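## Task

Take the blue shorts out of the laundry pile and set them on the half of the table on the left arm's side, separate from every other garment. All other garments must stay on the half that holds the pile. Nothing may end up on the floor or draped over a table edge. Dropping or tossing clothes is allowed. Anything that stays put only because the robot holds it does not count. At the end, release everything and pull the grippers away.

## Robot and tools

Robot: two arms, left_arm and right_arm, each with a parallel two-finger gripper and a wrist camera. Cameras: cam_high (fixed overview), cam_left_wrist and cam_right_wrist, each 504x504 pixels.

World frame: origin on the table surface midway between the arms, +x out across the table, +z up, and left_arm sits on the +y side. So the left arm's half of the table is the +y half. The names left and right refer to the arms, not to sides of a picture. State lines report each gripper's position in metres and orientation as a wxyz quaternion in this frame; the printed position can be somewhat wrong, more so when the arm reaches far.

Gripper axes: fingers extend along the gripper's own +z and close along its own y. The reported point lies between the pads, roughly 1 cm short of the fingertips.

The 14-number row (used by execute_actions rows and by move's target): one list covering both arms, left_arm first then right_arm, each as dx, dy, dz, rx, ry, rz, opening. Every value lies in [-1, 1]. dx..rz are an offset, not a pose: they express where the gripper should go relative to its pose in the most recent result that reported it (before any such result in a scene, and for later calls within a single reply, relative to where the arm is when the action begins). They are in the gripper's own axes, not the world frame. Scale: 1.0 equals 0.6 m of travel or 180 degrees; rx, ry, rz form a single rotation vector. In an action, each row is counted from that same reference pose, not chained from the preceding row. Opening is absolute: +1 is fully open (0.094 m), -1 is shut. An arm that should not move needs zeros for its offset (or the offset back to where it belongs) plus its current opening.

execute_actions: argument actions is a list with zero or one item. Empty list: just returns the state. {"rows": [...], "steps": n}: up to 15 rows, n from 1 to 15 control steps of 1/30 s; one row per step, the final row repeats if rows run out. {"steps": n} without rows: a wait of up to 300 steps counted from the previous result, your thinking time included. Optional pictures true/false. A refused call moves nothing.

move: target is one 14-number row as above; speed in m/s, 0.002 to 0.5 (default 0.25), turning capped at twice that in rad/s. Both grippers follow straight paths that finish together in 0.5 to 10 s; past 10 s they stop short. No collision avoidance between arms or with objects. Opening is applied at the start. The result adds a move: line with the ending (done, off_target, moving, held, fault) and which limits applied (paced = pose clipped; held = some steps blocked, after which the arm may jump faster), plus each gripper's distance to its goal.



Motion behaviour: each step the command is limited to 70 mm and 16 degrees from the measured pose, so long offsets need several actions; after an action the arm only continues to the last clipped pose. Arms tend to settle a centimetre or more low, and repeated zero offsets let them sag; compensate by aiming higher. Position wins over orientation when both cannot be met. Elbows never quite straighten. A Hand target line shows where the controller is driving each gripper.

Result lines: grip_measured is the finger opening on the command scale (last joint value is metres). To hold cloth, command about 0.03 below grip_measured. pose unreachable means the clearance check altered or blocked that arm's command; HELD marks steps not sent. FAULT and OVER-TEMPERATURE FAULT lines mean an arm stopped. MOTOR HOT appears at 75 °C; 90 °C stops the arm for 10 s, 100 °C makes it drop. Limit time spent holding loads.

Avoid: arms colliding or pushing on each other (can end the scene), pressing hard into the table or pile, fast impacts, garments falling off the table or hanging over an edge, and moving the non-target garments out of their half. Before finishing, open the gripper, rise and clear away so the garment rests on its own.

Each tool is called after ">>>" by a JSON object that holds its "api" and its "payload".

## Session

>>> {"api": "execute_actions", "payload": {"actions": []}}

Scene clock: 0.00 s of 6000.00 s.
left_arm: end_effector_position=(+0.3861, +0.2844, +0.4023) grip_measured=+1.000 end_effector_quat_wxyz=(+0.702, -0.015, +0.712, +0.008) | right_arm: end_effector_position=(+0.3745, -0.3190, +0.4145) grip_measured=+1.000 end_effector_quat_wxyz=(+0.714, +0.013, +0.699, -0.017)
Joint positions: left_arm=[-0.012  1.048  1.042 -0.009  0.004 -0.011  0.094] | right_arm=[ 0.001  1.055  1.059  0.017  0.    -0.005  0.094]
Joint velocities: left_arm=[-0.002  0.002 -0.007 -0.066 -0.066 -0.022  0.   ] | right_arm=[-0.012  0.022  0.007 -0.022 -0.007 -0.022  0.   ]
Motor temperatures (°C, as the motors report them): left_arm=[25 27 28 29 27 26] | right_arm=[26 32 27 28 25 28]
Hand target (left_arm): +0.383, +0.284, +0.415; +0.714, -0.016, +0.700, +0.007
Hand target (right_arm): +0.372, -0.319, +0.421; +0.719, +0.013, +0.695, -0.018

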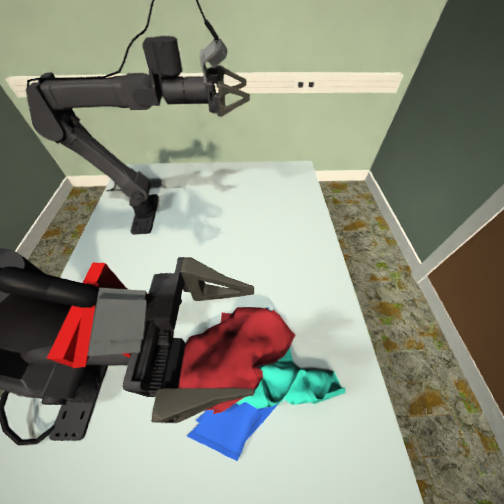

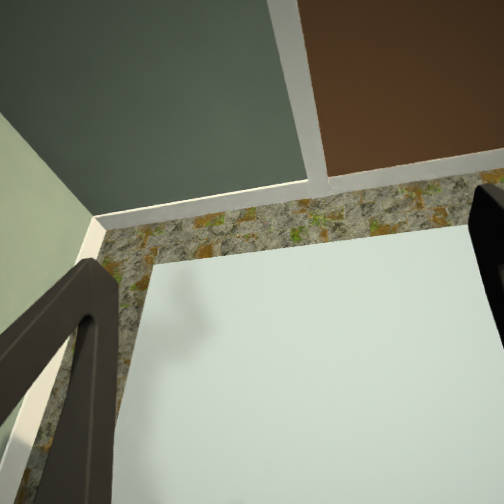

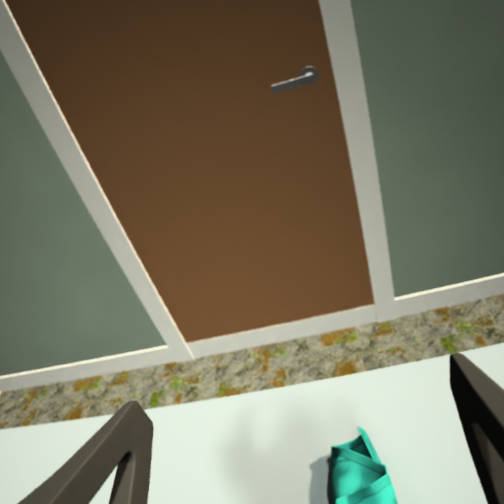

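>>> {"api": "zoom_image", "payload": {"camera": "cam_high", "region": [130, 280, 370, 504]}}

Region (130, 280, 370, 504) of cam_high's 504x504 image, scaled by 2.100, with more detail than that image has; it fills the top 470 rows of this view, and the rest is white.

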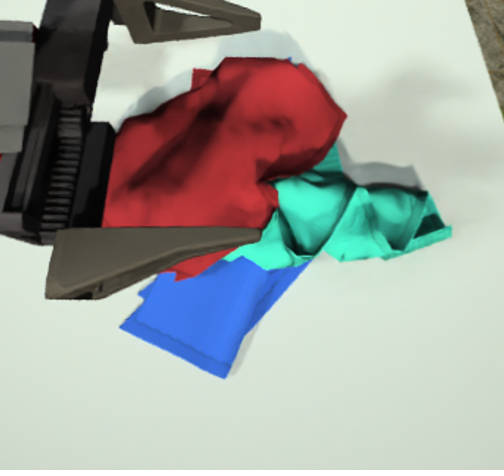

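The blue shorts are at the bottom of the pile, with one leg sticking out toward the near side. The red piece on top sits close to the centre line, so I'll pull the shorts out toward the near side rather than across the pile. I'm moving the right gripper above the exposed leg, with the fingers set to close across its width.

>>> {"api": "move", "payload": {"target": [0,0,0,0,0,0,1, 0.4885,-0.1573,-0.1225,-0.2867,0.4381,-0.2867,1], "speed": 0.3}}

Scene clock: 47.07 s of 6000.00 s.
left_arm: end_effector_position=(+0.3861, +0.2844, +0.4023) grip_measured=+1.000 end_effector_quat_wxyz=(+0.702, -0.015, +0.712, +0.008) | right_arm: end_effector_position=(+0.2989, -0.4136, +0.1106) grip_measured=+1.000 end_effector_quat_wxyz=(+0.008, -0.524, +0.852, -0.006)
Joint positions: left_arm=[-0.012  1.048  1.042 -0.009  0.004 -0.011  0.094] | right_arm=[-0.306  1.763  1.448 -1.237 -0.005 -1.453  0.094]
Joint velocities: left_arm=[ 0.002 -0.012 -0.007 -0.051 -0.051 -0.095  0.   ] | right_arm=[-0.032  0.022 -0.022 -0.022  0.007  0.007  0.   ]
Motor temperatures (°C, as the motors report them): left_arm=[25 28 29 35 27 26] | right_arm=[26 32 29 33 25 28]
Hand target (left_arm): +0.386, +0.284, +0.402; +0.702, -0.015, +0.712, +0.008
Hand target (right_arm): +0.302, -0.412, +0.115; +0.007, -0.531, +0.847, -0.008
Off the commanded pose (left_arm): 0.000 m, 0 deg.
Off the commanded pose (right_arm): 0.011 m, 1 deg.
After step 90, 40.40 s passed at rest.
move: off_target (right_arm)
camera_calibration (this result's frames):
cam_right_wrist: T_world_to_cam=[[0.727123, -0.684797, -0.0484275, -0.490274], [-0.559704, -0.632189, 0.535788, -0.10331], [-0.397521, -0.362479, -0.842963, 0.177013], [0, 0, 0, 1]] pos_world=[0.369033, -0.336886, 0.180825]

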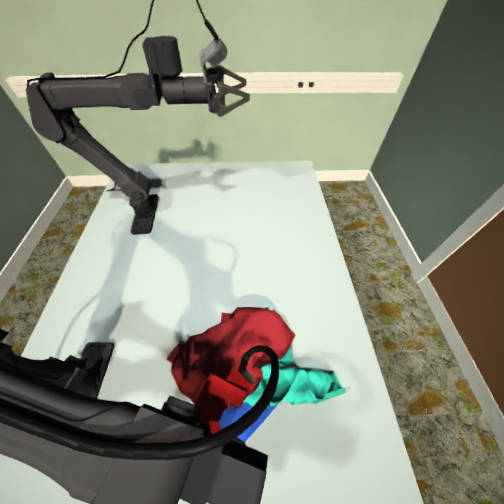

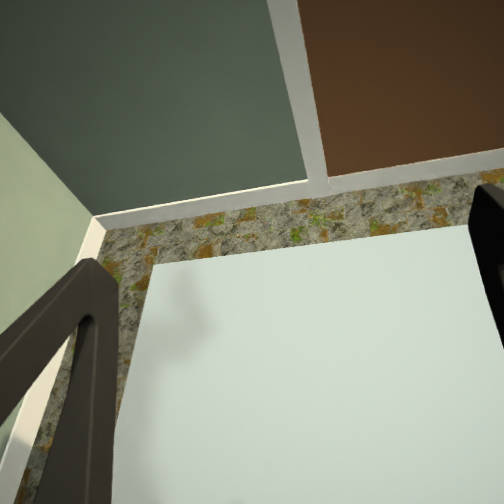

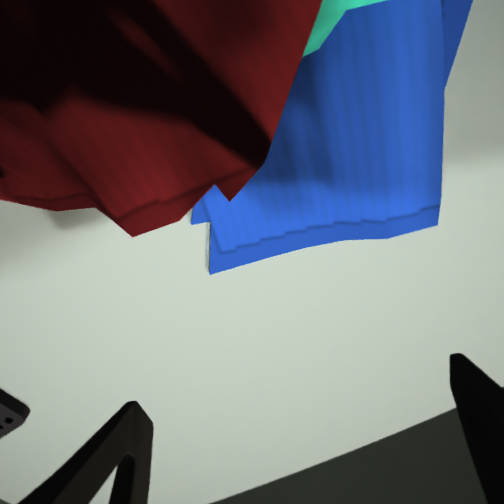

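The fingers would land too near the hem and the red cloth from here. I'll shift about 3.5 cm so both fingers land on the blue leg only, narrow the opening, and lower onto it.

>>> {"api": "move", "payload": {"target": [0,0,0,0,0,0,1, -0.0217,-0.0510,0.1655,0,0,0,0.49], "speed": 0.08}}

Scene clock: 76.07 s of 6000.00 s.
left_arm: end_effector_position=(+0.3861, +0.2844, +0.4023) grip_measured=+1.000 end_effector_quat_wxyz=(+0.702, -0.015, +0.712, +0.008) | right_arm: end_effector_position=(+0.3327, -0.4199, +0.0167) grip_measured=+0.492 end_effector_quat_wxyz=(+0.010, -0.523, +0.852, -0.010)
Joint positions: left_arm=[-0.012  1.048  1.042 -0.009  0.004 -0.011  0.094] | right_arm=[-0.288  1.963  1.326 -0.905 -0.002 -1.433  0.07 ]
Joint velocities: left_arm=[-0.002 -0.002 -0.012 -0.066  0.007 -0.022  0.   ] | right_arm=[ 0.012 -0.007  0.002  0.037  0.022 -0.007 -0.002]
Motor temperatures (°C, as the motors report them): left_arm=[25 27 29 35 27 26] | right_arm=[26 33 29 30 25 28]
Hand target (left_arm): +0.386, +0.284, +0.402; +0.702, -0.015, +0.712, +0.008
Hand target (right_arm): +0.332, -0.415, +0.011; +0.008, -0.524, +0.852, -0.006
Off the commanded pose (left_arm): 0.000 m, 0 deg.
Off the commanded pose (right_arm): 0.006 m, 1 deg.
After step 90, 24.20 s passed at rest.
move: done
camera_calibration (this result's frames):
cam_right_wrist: T_world_to_cam=[[0.725348, -0.687283, -0.0388858, -0.524309], [-0.566047, -0.627637, 0.534475, -0.0339585], [-0.391742, -0.365669, -0.844289, 0.105745], [0, 0, 0, 1]] pos_world=[0.402509, -0.342995, 0.0870416]

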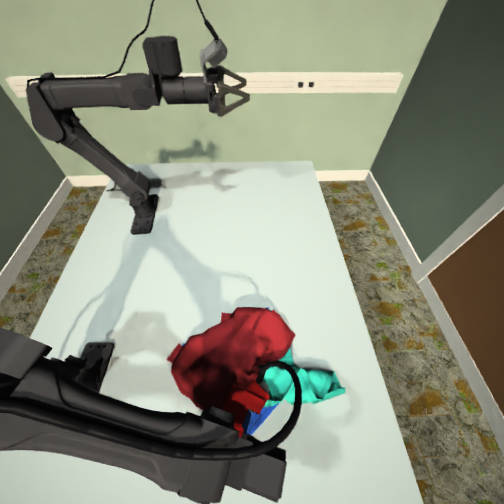

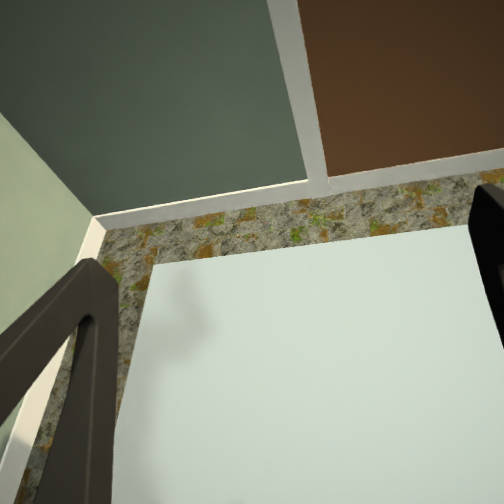

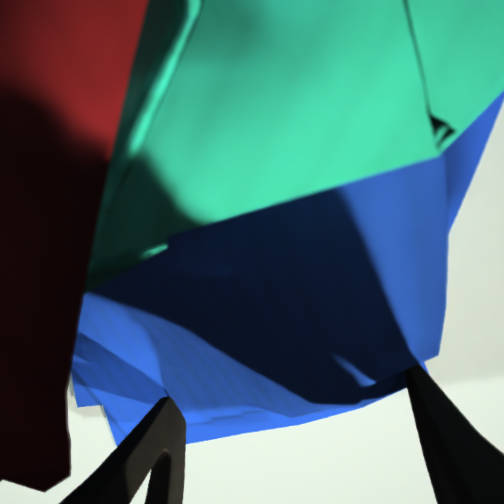

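Both fingers are on the blue leg only. Closing.

>>> {"api": "execute_actions", "payload": {"actions": [{"rows": [[0,0,0,0,0,0,1, 0,0,0,0,0,0,-1]], "steps": 15}], "pictures": false}}

Scene clock: 80.20 s of 6000.00 s.
left_arm: end_effector_position=(+0.3861, +0.2844, +0.4023) grip_measured=+1.000 end_effector_quat_wxyz=(+0.702, -0.015, +0.712, +0.008) | right_arm: end_effector_position=(+0.3341, -0.4212, +0.0175) grip_measured=-0.980 end_effector_quat_wxyz=(+0.011, -0.522, +0.852, -0.015)
Joint positions: left_arm=[-0.012  1.048  1.042 -0.009  0.004 -0.011  0.094] | right_arm=[-0.288  1.961  1.326 -0.899  0.003 -1.432  0.001]
Joint velocities: left_arm=[-0.002 -0.007  0.012 -0.007 -0.022 -0.022  0.   ] | right_arm=[-0.012 -0.022  0.017 -0.066 -0.081 -0.037  0.001]
Motor temperatures (°C, as the motors report them): left_arm=[25 27 29 35 27 26] | right_arm=[26 34 29 29 25 28]
Hand target (left_arm): +0.386, +0.284, +0.402; +0.702, -0.015, +0.712, +0.008
Hand target (right_arm): +0.333, -0.420, +0.017; +0.010, -0.523, +0.852, -0.010
Off the commanded pose (left_arm): 0.000 m, 0 deg.
Off the commanded pose (right_arm): 0.002 m, 1 deg.
Steps of this call (steps 1 to 90: nothing new was sent; then 0.63 s passed at rest; steps 91 to 105: all 15 steps of this action). Readings (end_effector_position):
91: left_arm (+0.3861, +0.2844, +0.4023) | right_arm (+0.3332, -0.4200, +0.0167)
92: left_arm (+0.3861, +0.2844, +0.4023) | right_arm (+0.3332, -0.4200, +0.0167)
94: left_arm (+0.3861, +0.2844, +0.4023) | right_arm (+0.3332, -0.4200, +0.0167)
98: left_arm (+0.3861, +0.2844, +0.4023) | right_arm (+0.3340, -0.4211, +0.0175)
105: the state above

The grip has closed down to about 1 mm. I'll pull the leg outward, away from the centre line, while lifting, so the red and teal pieces slide back onto the pile.

>>> {"api": "move", "payload": {"target": [0,0,0,0,0,0,1, 0.1778,-0.0187,-0.1677,0,0,0,-1], "speed": 0.1}}

Scene clock: 92.07 s of 6000.00 s.
left_arm: end_effector_position=(+0.3861, +0.2844, +0.4023) grip_measured=+1.000 end_effector_quat_wxyz=(+0.702, -0.015, +0.712, +0.008) | right_arm: end_effector_position=(+0.2916, -0.5200, +0.1091) grip_measured=-0.981 end_effector_quat_wxyz=(+0.003, -0.522, +0.853, -0.011)
Joint positions: left_arm=[-0.012  1.048  1.042 -0.009  0.004 -0.011  0.094] | right_arm=[-0.582  1.929  1.656 -1.276  0.003 -1.724  0.001]
Joint velocities: left_arm=[ 0.002  0.012 -0.007 -0.007  0.037 -0.022  0.   ] | right_arm=[-0.002  0.002  0.002 -0.037  0.007 -0.066 -0.   ]
Motor temperatures (°C, as the motors report them): left_arm=[25 27 29 36 27 26] | right_arm=[26 34 29 29 25 28]
Hand target (left_arm): +0.386, +0.284, +0.402; +0.702, -0.015, +0.712, +0.008
Hand target (right_arm): +0.292, -0.522, +0.118; +0.008, -0.523, +0.852, -0.017
Off the commanded pose (left_arm): 0.000 m, 0 deg.
Off the commanded pose (right_arm): 0.009 m, 1 deg.
After step 90, 6.83 s passed at rest.
move: done
camera_calibration (this result's frames):
cam_right_wrist: T_world_to_cam=[[0.723149, -0.689426, -0.0417988, -0.559835], [-0.561287, -0.621852, 0.546129, -0.169141], [-0.402508, -0.371471, -0.836658, 0.130345], [0, 0, 0, 1]] pos_world=[0.362372, -0.442726, 0.178027]

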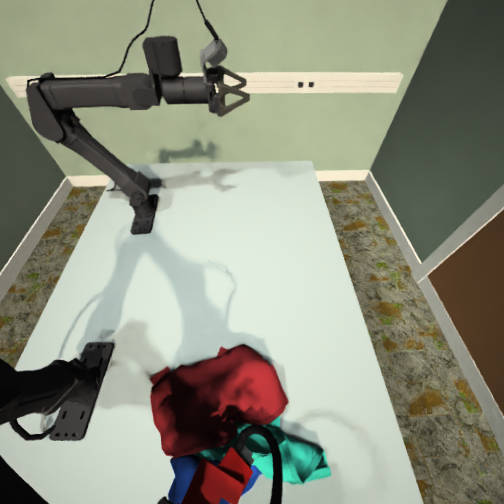

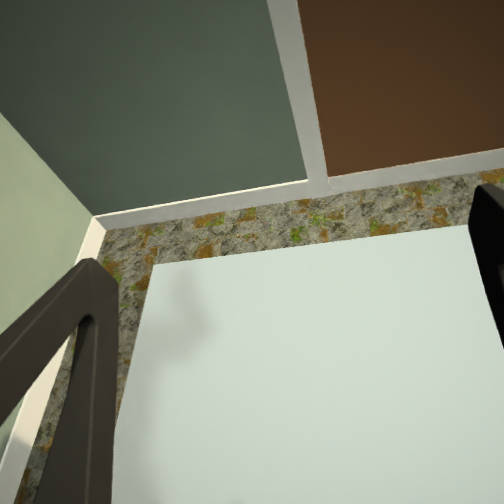

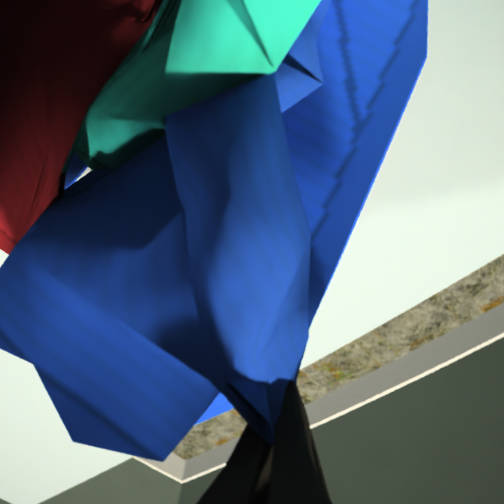

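The red and teal pieces came along with the shorts, and the pile is now well away from the centre line. The near edge is still about 9 cm off. I'll lift straight up from here, easing slightly back toward the middle of the table, so the other pieces slide off the shorts.

>>> {"api": "move", "payload": {"target": [0,0,0,0,0,0,1, -0.1092,-0.0082,-0.4174,0.2209,0.0244,0.0009,-1], "speed": 0.12}}

Scene clock: 125.57 s of 6000.00 s.
left_arm: end_effector_position=(+0.3861, +0.2844, +0.4023) grip_measured=+1.000 end_effector_quat_wxyz=(+0.702, -0.015, +0.712, +0.008) | right_arm: end_effector_position=(+0.3315, -0.4661, +0.3475) grip_measured=-0.981 end_effector_quat_wxyz=(+0.138, -0.494, +0.802, -0.306)
Joint positions: left_arm=[-0.012  1.048  1.042 -0.009  0.004 -0.011  0.094] | right_arm=[-0.343  1.592  2.029 -1.334  0.131 -1.537  0.001]
Joint velocities: left_arm=[-0.022 -0.007 -0.002 -0.037  0.007  0.007  0.   ] | right_arm=[ 0.012  0.017  0.002 -0.022 -0.007  0.051 -0.   ]
Motor temperatures (°C, as the motors report them): left_arm=[25 27 29 36 27 26] | right_arm=[26 35 30 28 25 28]
Hand target (left_arm): +0.386, +0.284, +0.402; +0.702, -0.015, +0.712, +0.008
Hand target (right_arm): +0.325, -0.461, +0.363; +0.149, -0.487, +0.799, -0.319
Off the commanded pose (left_arm): 0.000 m, 0 deg.
Off the commanded pose (right_arm): 0.016 m, 2 deg.
After step 90, 27.23 s passed at rest.
move: off_target (right_arm)
camera_calibration (this result's frames):
cam_right_wrist: T_world_to_cam=[[0.576218, -0.582817, 0.572972, -0.656844], [-0.815762, -0.453062, 0.359537, -0.015576], [0.0500473, -0.67458, -0.736503, 0.0397531], [0, 0, 0, 1]] pos_world=[0.36379, -0.363061, 0.411231]

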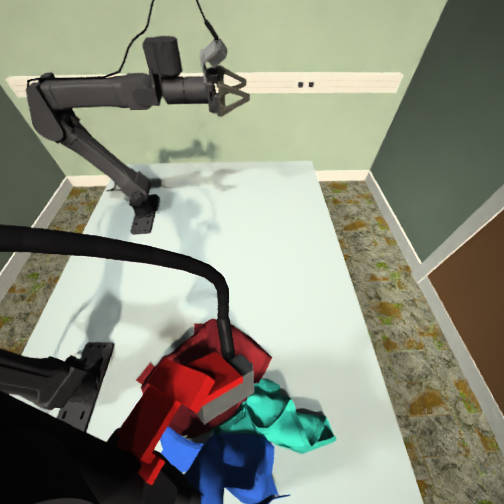

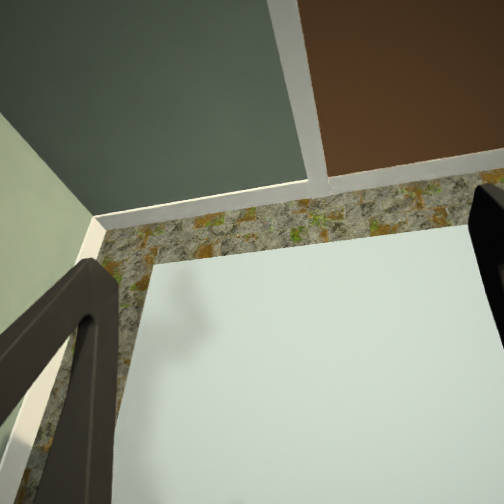

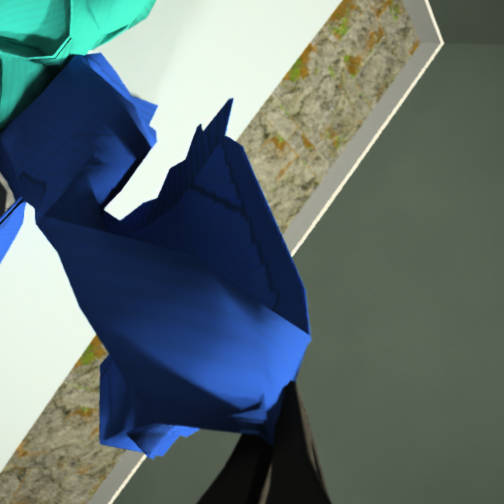

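The shorts are hanging by one leg and the other pieces are slipping off. I'll lift higher so they come fully clear of the table before I carry them across.

>>> {"api": "move", "payload": {"target": [0,0,0,0,0,0,1, -0.1057,-0.1543,-0.2088,0.1368,-0.0094,0.0219,-1], "speed": 0.15}}

Scene clock: 141.73 s of 6000.00 s.
left_arm: end_effector_position=(+0.3861, +0.2844, +0.4023) grip_measured=+1.000 end_effector_quat_wxyz=(+0.702, -0.015, +0.712, +0.008) | right_arm: end_effector_position=(+0.3622, -0.3978, +0.4965) grip_measured=-0.981 end_effector_quat_wxyz=(+0.262, -0.433, +0.731, -0.457)
Joint positions: left_arm=[-0.012  1.048  1.042 -0.009  0.004 -0.011  0.094] | right_arm=[-0.027  1.775  2.711 -1.439  0.395 -1.377  0.001]
Joint velocities: left_arm=[-0.002 -0.002 -0.012 -0.081  0.007  0.022  0.   ] | right_arm=[-0.007  0.032  0.051  0.037 -0.037 -0.051  0.   ]
Motor temperatures (°C, as the motors report them): left_arm=[25 28 29 36 27 26] | right_arm=[26 34 29 29 25 28]
Hand target (left_arm): +0.386, +0.284, +0.402; +0.702, -0.015, +0.712, +0.008
Hand target (right_arm): +0.363, -0.396, +0.498; +0.264, -0.428, +0.734, -0.457
Off the commanded pose (left_arm): 0.000 m, 0 deg.
Off the commanded pose (right_arm): 0.002 m, 0 deg.
move: done
camera_calibration (this result's frames):
cam_right_wrist: T_world_to_cam=[[0.2892, -0.47406, 0.831643, -0.701312], [-0.901552, -0.426948, 0.0701384, 0.172067], [0.321819, -0.770054, -0.550863, -0.0344728], [0, 0, 0, 1]] pos_world=[0.369041, -0.285546, 0.552183]

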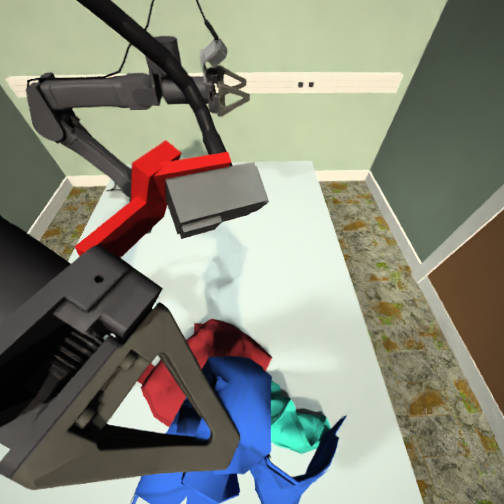

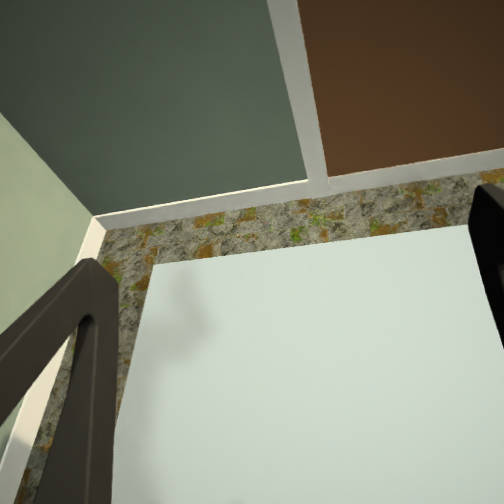

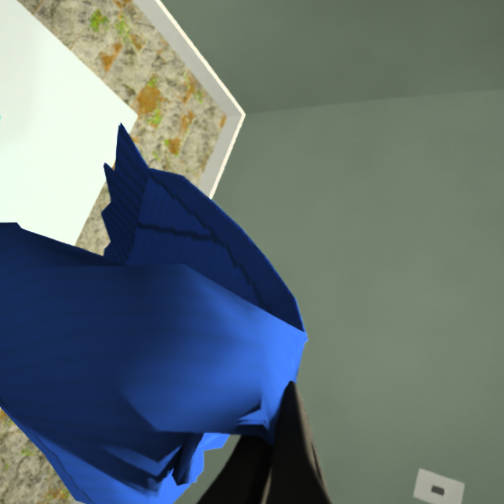

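The shorts are hanging clear now, and the red and teal pieces are lying still on the right half. I'll carry the shorts over to the left half and move the left arm out of the way at the same time.

>>> {"api": "move", "payload": {"target": [-0.0365,0.2970,-0.1345,0,0,0,1, -0.8683,0.2625,-0.4155,0.0049,-0.3481,-0.1726,-1], "speed": 0.25}}

Scene clock: 164.63 s of 6000.00 s.
left_arm: end_effector_position=(+0.3000, +0.4600, +0.4079) grip_measured=+1.000 end_effector_quat_wxyz=(+0.694, -0.036, +0.719, -0.009) | right_arm: end_effector_position=(+0.3600, +0.1999, +0.4491) grip_measured=-0.981 end_effector_quat_wxyz=(-0.600, +0.695, -0.303, +0.256)
Joint positions: left_arm=[ 0.947  1.114  1.128 -0.078  0.958 -0.011  0.094] | right_arm=[ 1.052  2.324  2.852 -0.682  0.248 -1.525  0.001]
Joint velocities: left_arm=[-0.007  0.012 -0.007 -0.051  0.051  0.022  0.   ] | right_arm=[-0.007  0.012 -0.012 -0.007 -0.037 -0.066  0.   ]
Motor temperatures (°C, as the motors report them): left_arm=[25 28 30 36 27 26] | right_arm=[26 33 29 32 25 28]
Hand target (left_arm): +0.298, +0.459, +0.425; +0.704, -0.020, +0.710, +0.004
Hand target (right_arm): +0.357, +0.200, +0.462; -0.617, +0.683, -0.297, +0.254
Off the commanded pose (left_arm): 0.016 m, 3 deg.
Off the commanded pose (right_arm): 0.011 m, 18 deg; orientation clipped at the last step of the last action.
elbow stopped short (right arm): the move would have taken joint 3 (elbow) straighter than the controller allows; a more bent joint 3 avoids this.
move: off_target (left_arm, right_arm); limits=paced
camera_calibration (this result's frames):
cam_left_wrist: T_world_to_cam=[[0.0229916, -0.979534, -0.199963, 0.524718], [-0.813288, 0.0979958, -0.57355, 0.435824], [0.581407, 0.175815, -0.79439, 0.158769], [0, 0, 0, 1]] pos_world=[0.250077, 0.443356, 0.481016]
cam_right_wrist: T_world_to_cam=[[0.3489, -0.0704344, 0.934509, -0.52623], [0.142292, -0.981629, -0.127111, 0.252245], [0.926295, 0.177322, -0.332468, -0.104733], [0, 0, 0, 1]] pos_world=[0.244723, 0.229118, 0.489009]

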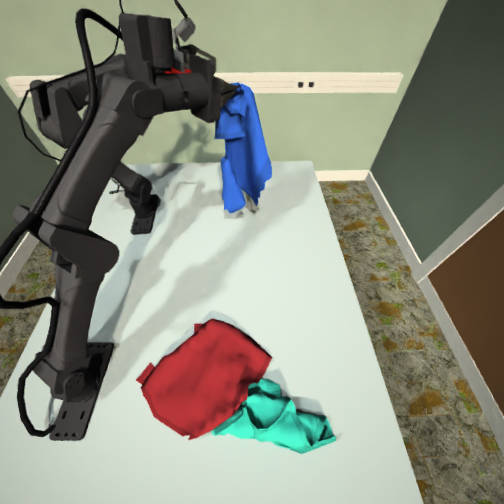

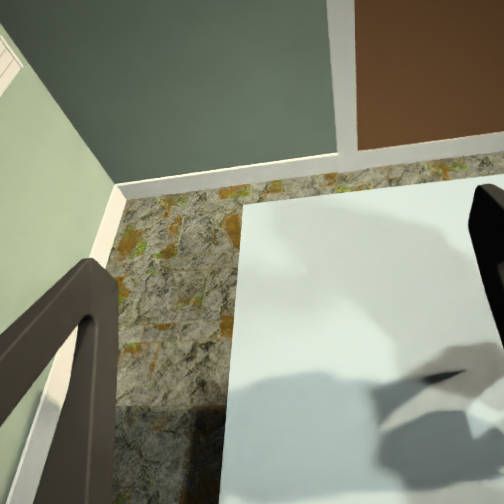

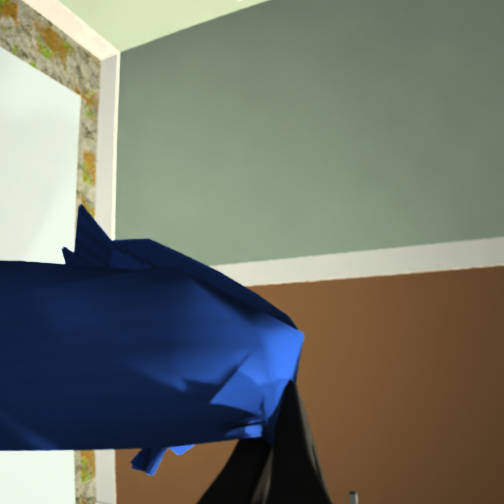

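The shorts are over the left half, and the red and teal pieces stayed on the right half. Lowering the shorts onto the table.

>>> {"api": "move", "payload": {"target": [0,0,0,0,0,0,1, 0.0043,0.5440,0.0823,0,0,0,-1], "speed": 0.2}}

Scene clock: 174.07 s of 6000.00 s.
left_arm: end_effector_position=(+0.3001, +0.4600, +0.4080) grip_measured=+1.000 end_effector_quat_wxyz=(+0.694, -0.036, +0.719, -0.009) | right_arm: end_effector_position=(+0.3578, +0.1945, +0.1163) grip_measured=-0.981 end_effector_quat_wxyz=(-0.594, +0.698, -0.305, +0.258)
Joint positions: left_arm=[ 0.947  1.114  1.128 -0.078  0.959 -0.011  0.094] | right_arm=[ 1.052  2.257  1.298  0.792  0.255 -1.527  0.001]
Joint velocities: left_arm=[ 0.012 -0.007  0.007 -0.022 -0.022 -0.022  0.   ] | right_arm=[ 0.022  0.002 -0.002 -0.066 -0.022  0.051  0.   ]
Motor temperatures (°C, as the motors report them): left_arm=[25 28 30 36 27 26] | right_arm=[26 35 29 33 25 28]
Hand target (left_arm): +0.300, +0.460, +0.408; +0.694, -0.036, +0.719, -0.009
Hand target (right_arm): +0.356, +0.196, +0.119; -0.600, +0.695, -0.303, +0.256
Off the commanded pose (left_arm): 0.000 m, 0 deg.
Off the commanded pose (right_arm): 0.006 m, 1 deg.
move: done
camera_calibration (this result's frames):
cam_left_wrist: T_world_to_cam=[[0.0226643, -0.979481, -0.200259, 0.524863], [-0.81312, 0.0984814, -0.573705, 0.435664], [0.581655, 0.175837, -0.794203, 0.158671], [0, 0, 0, 1]] pos_world=[0.250059, 0.443288, 0.481068]
cam_right_wrist: T_world_to_cam=[[0.353297, -0.0612874, 0.933501, -0.218162], [0.135922, -0.983901, -0.116038, 0.206417], [0.925584, 0.16788, -0.339279, -0.209532], [0, 0, 0, 1]] pos_world=[0.242958, 0.2249, 0.156517]

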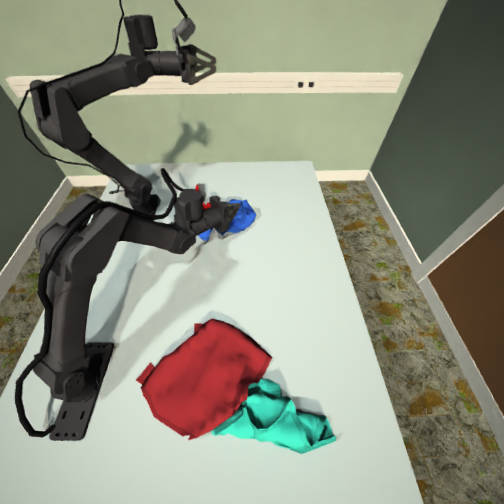

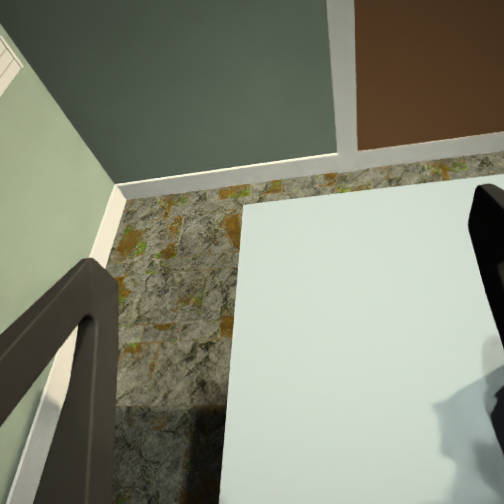

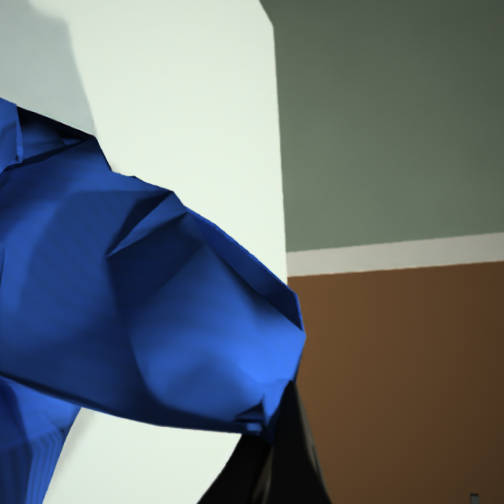

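The shorts are resting on the table now. Releasing them.

>>> {"api": "execute_actions", "payload": {"actions": [{"rows": [[0,0,0,0,0,0,1, 0,0,0,0,0,0,1]], "steps": 15}], "pictures": false}}

Scene clock: 179.57 s of 6000.00 s.
left_arm: end_effector_position=(+0.3001, +0.4600, +0.4080) grip_measured=+1.000 end_effector_quat_wxyz=(+0.694, -0.036, +0.719, -0.009) | right_arm: end_effector_position=(+0.3579, +0.1946, +0.1166) grip_measured=+1.000 end_effector_quat_wxyz=(-0.594, +0.698, -0.304, +0.259)
Joint positions: left_arm=[ 0.947  1.114  1.128 -0.078  0.959 -0.011  0.094] | right_arm=[ 1.052  2.257  1.298  0.794  0.255 -1.529  0.094]
Joint velocities: left_arm=[ 0.002 -0.007 -0.007 -0.007 -0.007  0.007  0.   ] | right_arm=[ 0.007 -0.012  0.002 -0.007 -0.037  0.081  0.   ]
Motor temperatures (°C, as the motors report them): left_arm=[25 28 30 36 27 26] | right_arm=[26 36 29 34 25 28]
Hand target (left_arm): +0.300, +0.460, +0.408; +0.694, -0.036, +0.719, -0.009
Hand target (right_arm): +0.358, +0.195, +0.116; -0.594, +0.698, -0.305, +0.258
Off the commanded pose (left_arm): 0.000 m, 0 deg.
Off the commanded pose (right_arm): 0.000 m, 0 deg.
Steps of this call (steps 1 to 90: nothing new was sent; then 2.00 s passed at rest; steps 91 to 105: all 15 steps of this action). Readings (end_effector_position):
91: left_arm (+0.3001, +0.4600, +0.4080) | right_arm (+0.3579, +0.1946, +0.1166)
92: left_arm (+0.3001, +0.4600, +0.4080) | right_arm (+0.3579, +0.1946, +0.1166)
94: left_arm (+0.3001, +0.4600, +0.4080) | right_arm (+0.3579, +0.1946, +0.1166)
98: left_arm (+0.3001, +0.4600, +0.4080) | right_arm (+0.3579, +0.1946, +0.1166)
105: the state above

Backing the right arm up and away from the shorts.

>>> {"api": "move", "payload": {"target": [0,0,0,0,0,0,1, 0.2943,-0.3678,-0.4700,-0.0001,0.2741,0.0442,1], "speed": 0.3}}

Scene clock: 191.17 s of 6000.00 s.
left_arm: end_effector_position=(+0.3001, +0.4600, +0.4080) grip_measured=+1.000 end_effector_quat_wxyz=(+0.694, -0.036, +0.719, -0.009) | right_arm: end_effector_position=(+0.3021, -0.0903, +0.3750) grip_measured=+1.000 end_effector_quat_wxyz=(-0.425, +0.522, -0.560, +0.483)
Joint positions: left_arm=[ 0.947  1.114  1.128 -0.078  0.959 -0.011  0.094] | right_arm=[ 1.079  1.329  1.32  -0.382  1.103 -1.245  0.094]
Joint velocities: left_arm=[-0.012 -0.007  0.007 -0.037  0.022  0.051  0.   ] | right_arm=[ 0.022 -0.002  0.017 -0.051 -0.022  0.066  0.   ]
Motor temperatures (°C, as the motors report them): left_arm=[25 28 30 36 27 26] | right_arm=[26 37 29 34 25 28]
Hand target (left_arm): +0.300, +0.460, +0.408; +0.694, -0.036, +0.719, -0.009
Hand target (right_arm): +0.304, -0.097, +0.384; -0.428, +0.506, -0.571, +0.485
Off the commanded pose (left_arm): 0.000 m, 0 deg.
Off the commanded pose (right_arm): 0.011 m, 2 deg.
After step 90, 6.33 s passed at rest.
move: off_target (right_arm)
camera_calibration (this result's frames):
cam_left_wrist: T_world_to_cam=[[0.0226643, -0.979481, -0.200259, 0.524863], [-0.81312, 0.0984814, -0.573705, 0.435664], [0.581655, 0.175837, -0.794203, 0.158671], [0, 0, 0, 1]] pos_world=[0.250059, 0.443288, 0.481068]
cam_right_wrist: T_world_to_cam=[[0.202559, -0.278349, 0.938878, -0.433441], [-0.646345, -0.758256, -0.0853537, 0.208889], [0.735668, -0.58955, -0.333501, -0.0355757], [0, 0, 0, 1]] pos_world=[0.248984, 0.01677, 0.412913]

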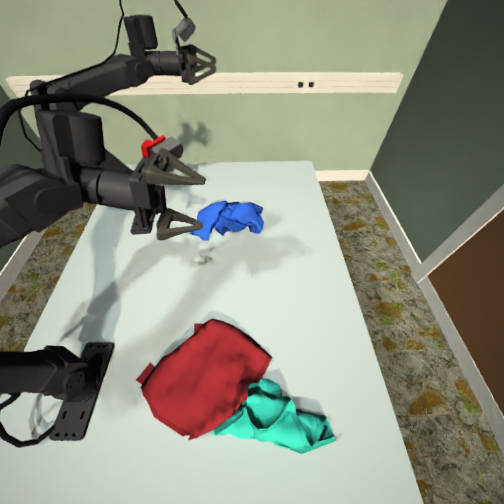

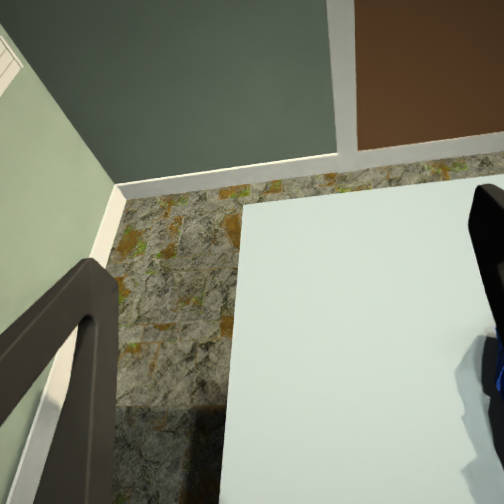

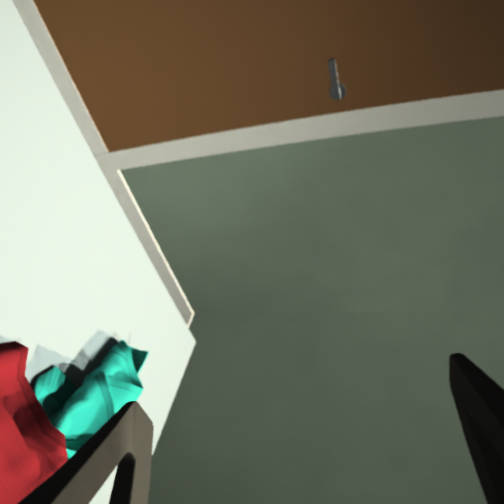

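The blue shorts are on the left half, clear of the other pieces. The red and teal pieces are on the right half. This time all of them show fully in the overhead view, and none is near an edge, so there's no hidden strip to check. Both arms are out of the way, so I'm ending scene 2.

>>> {"api": "finished_scene", "payload": {"scene": 2}}

The scene is finished: the task was done.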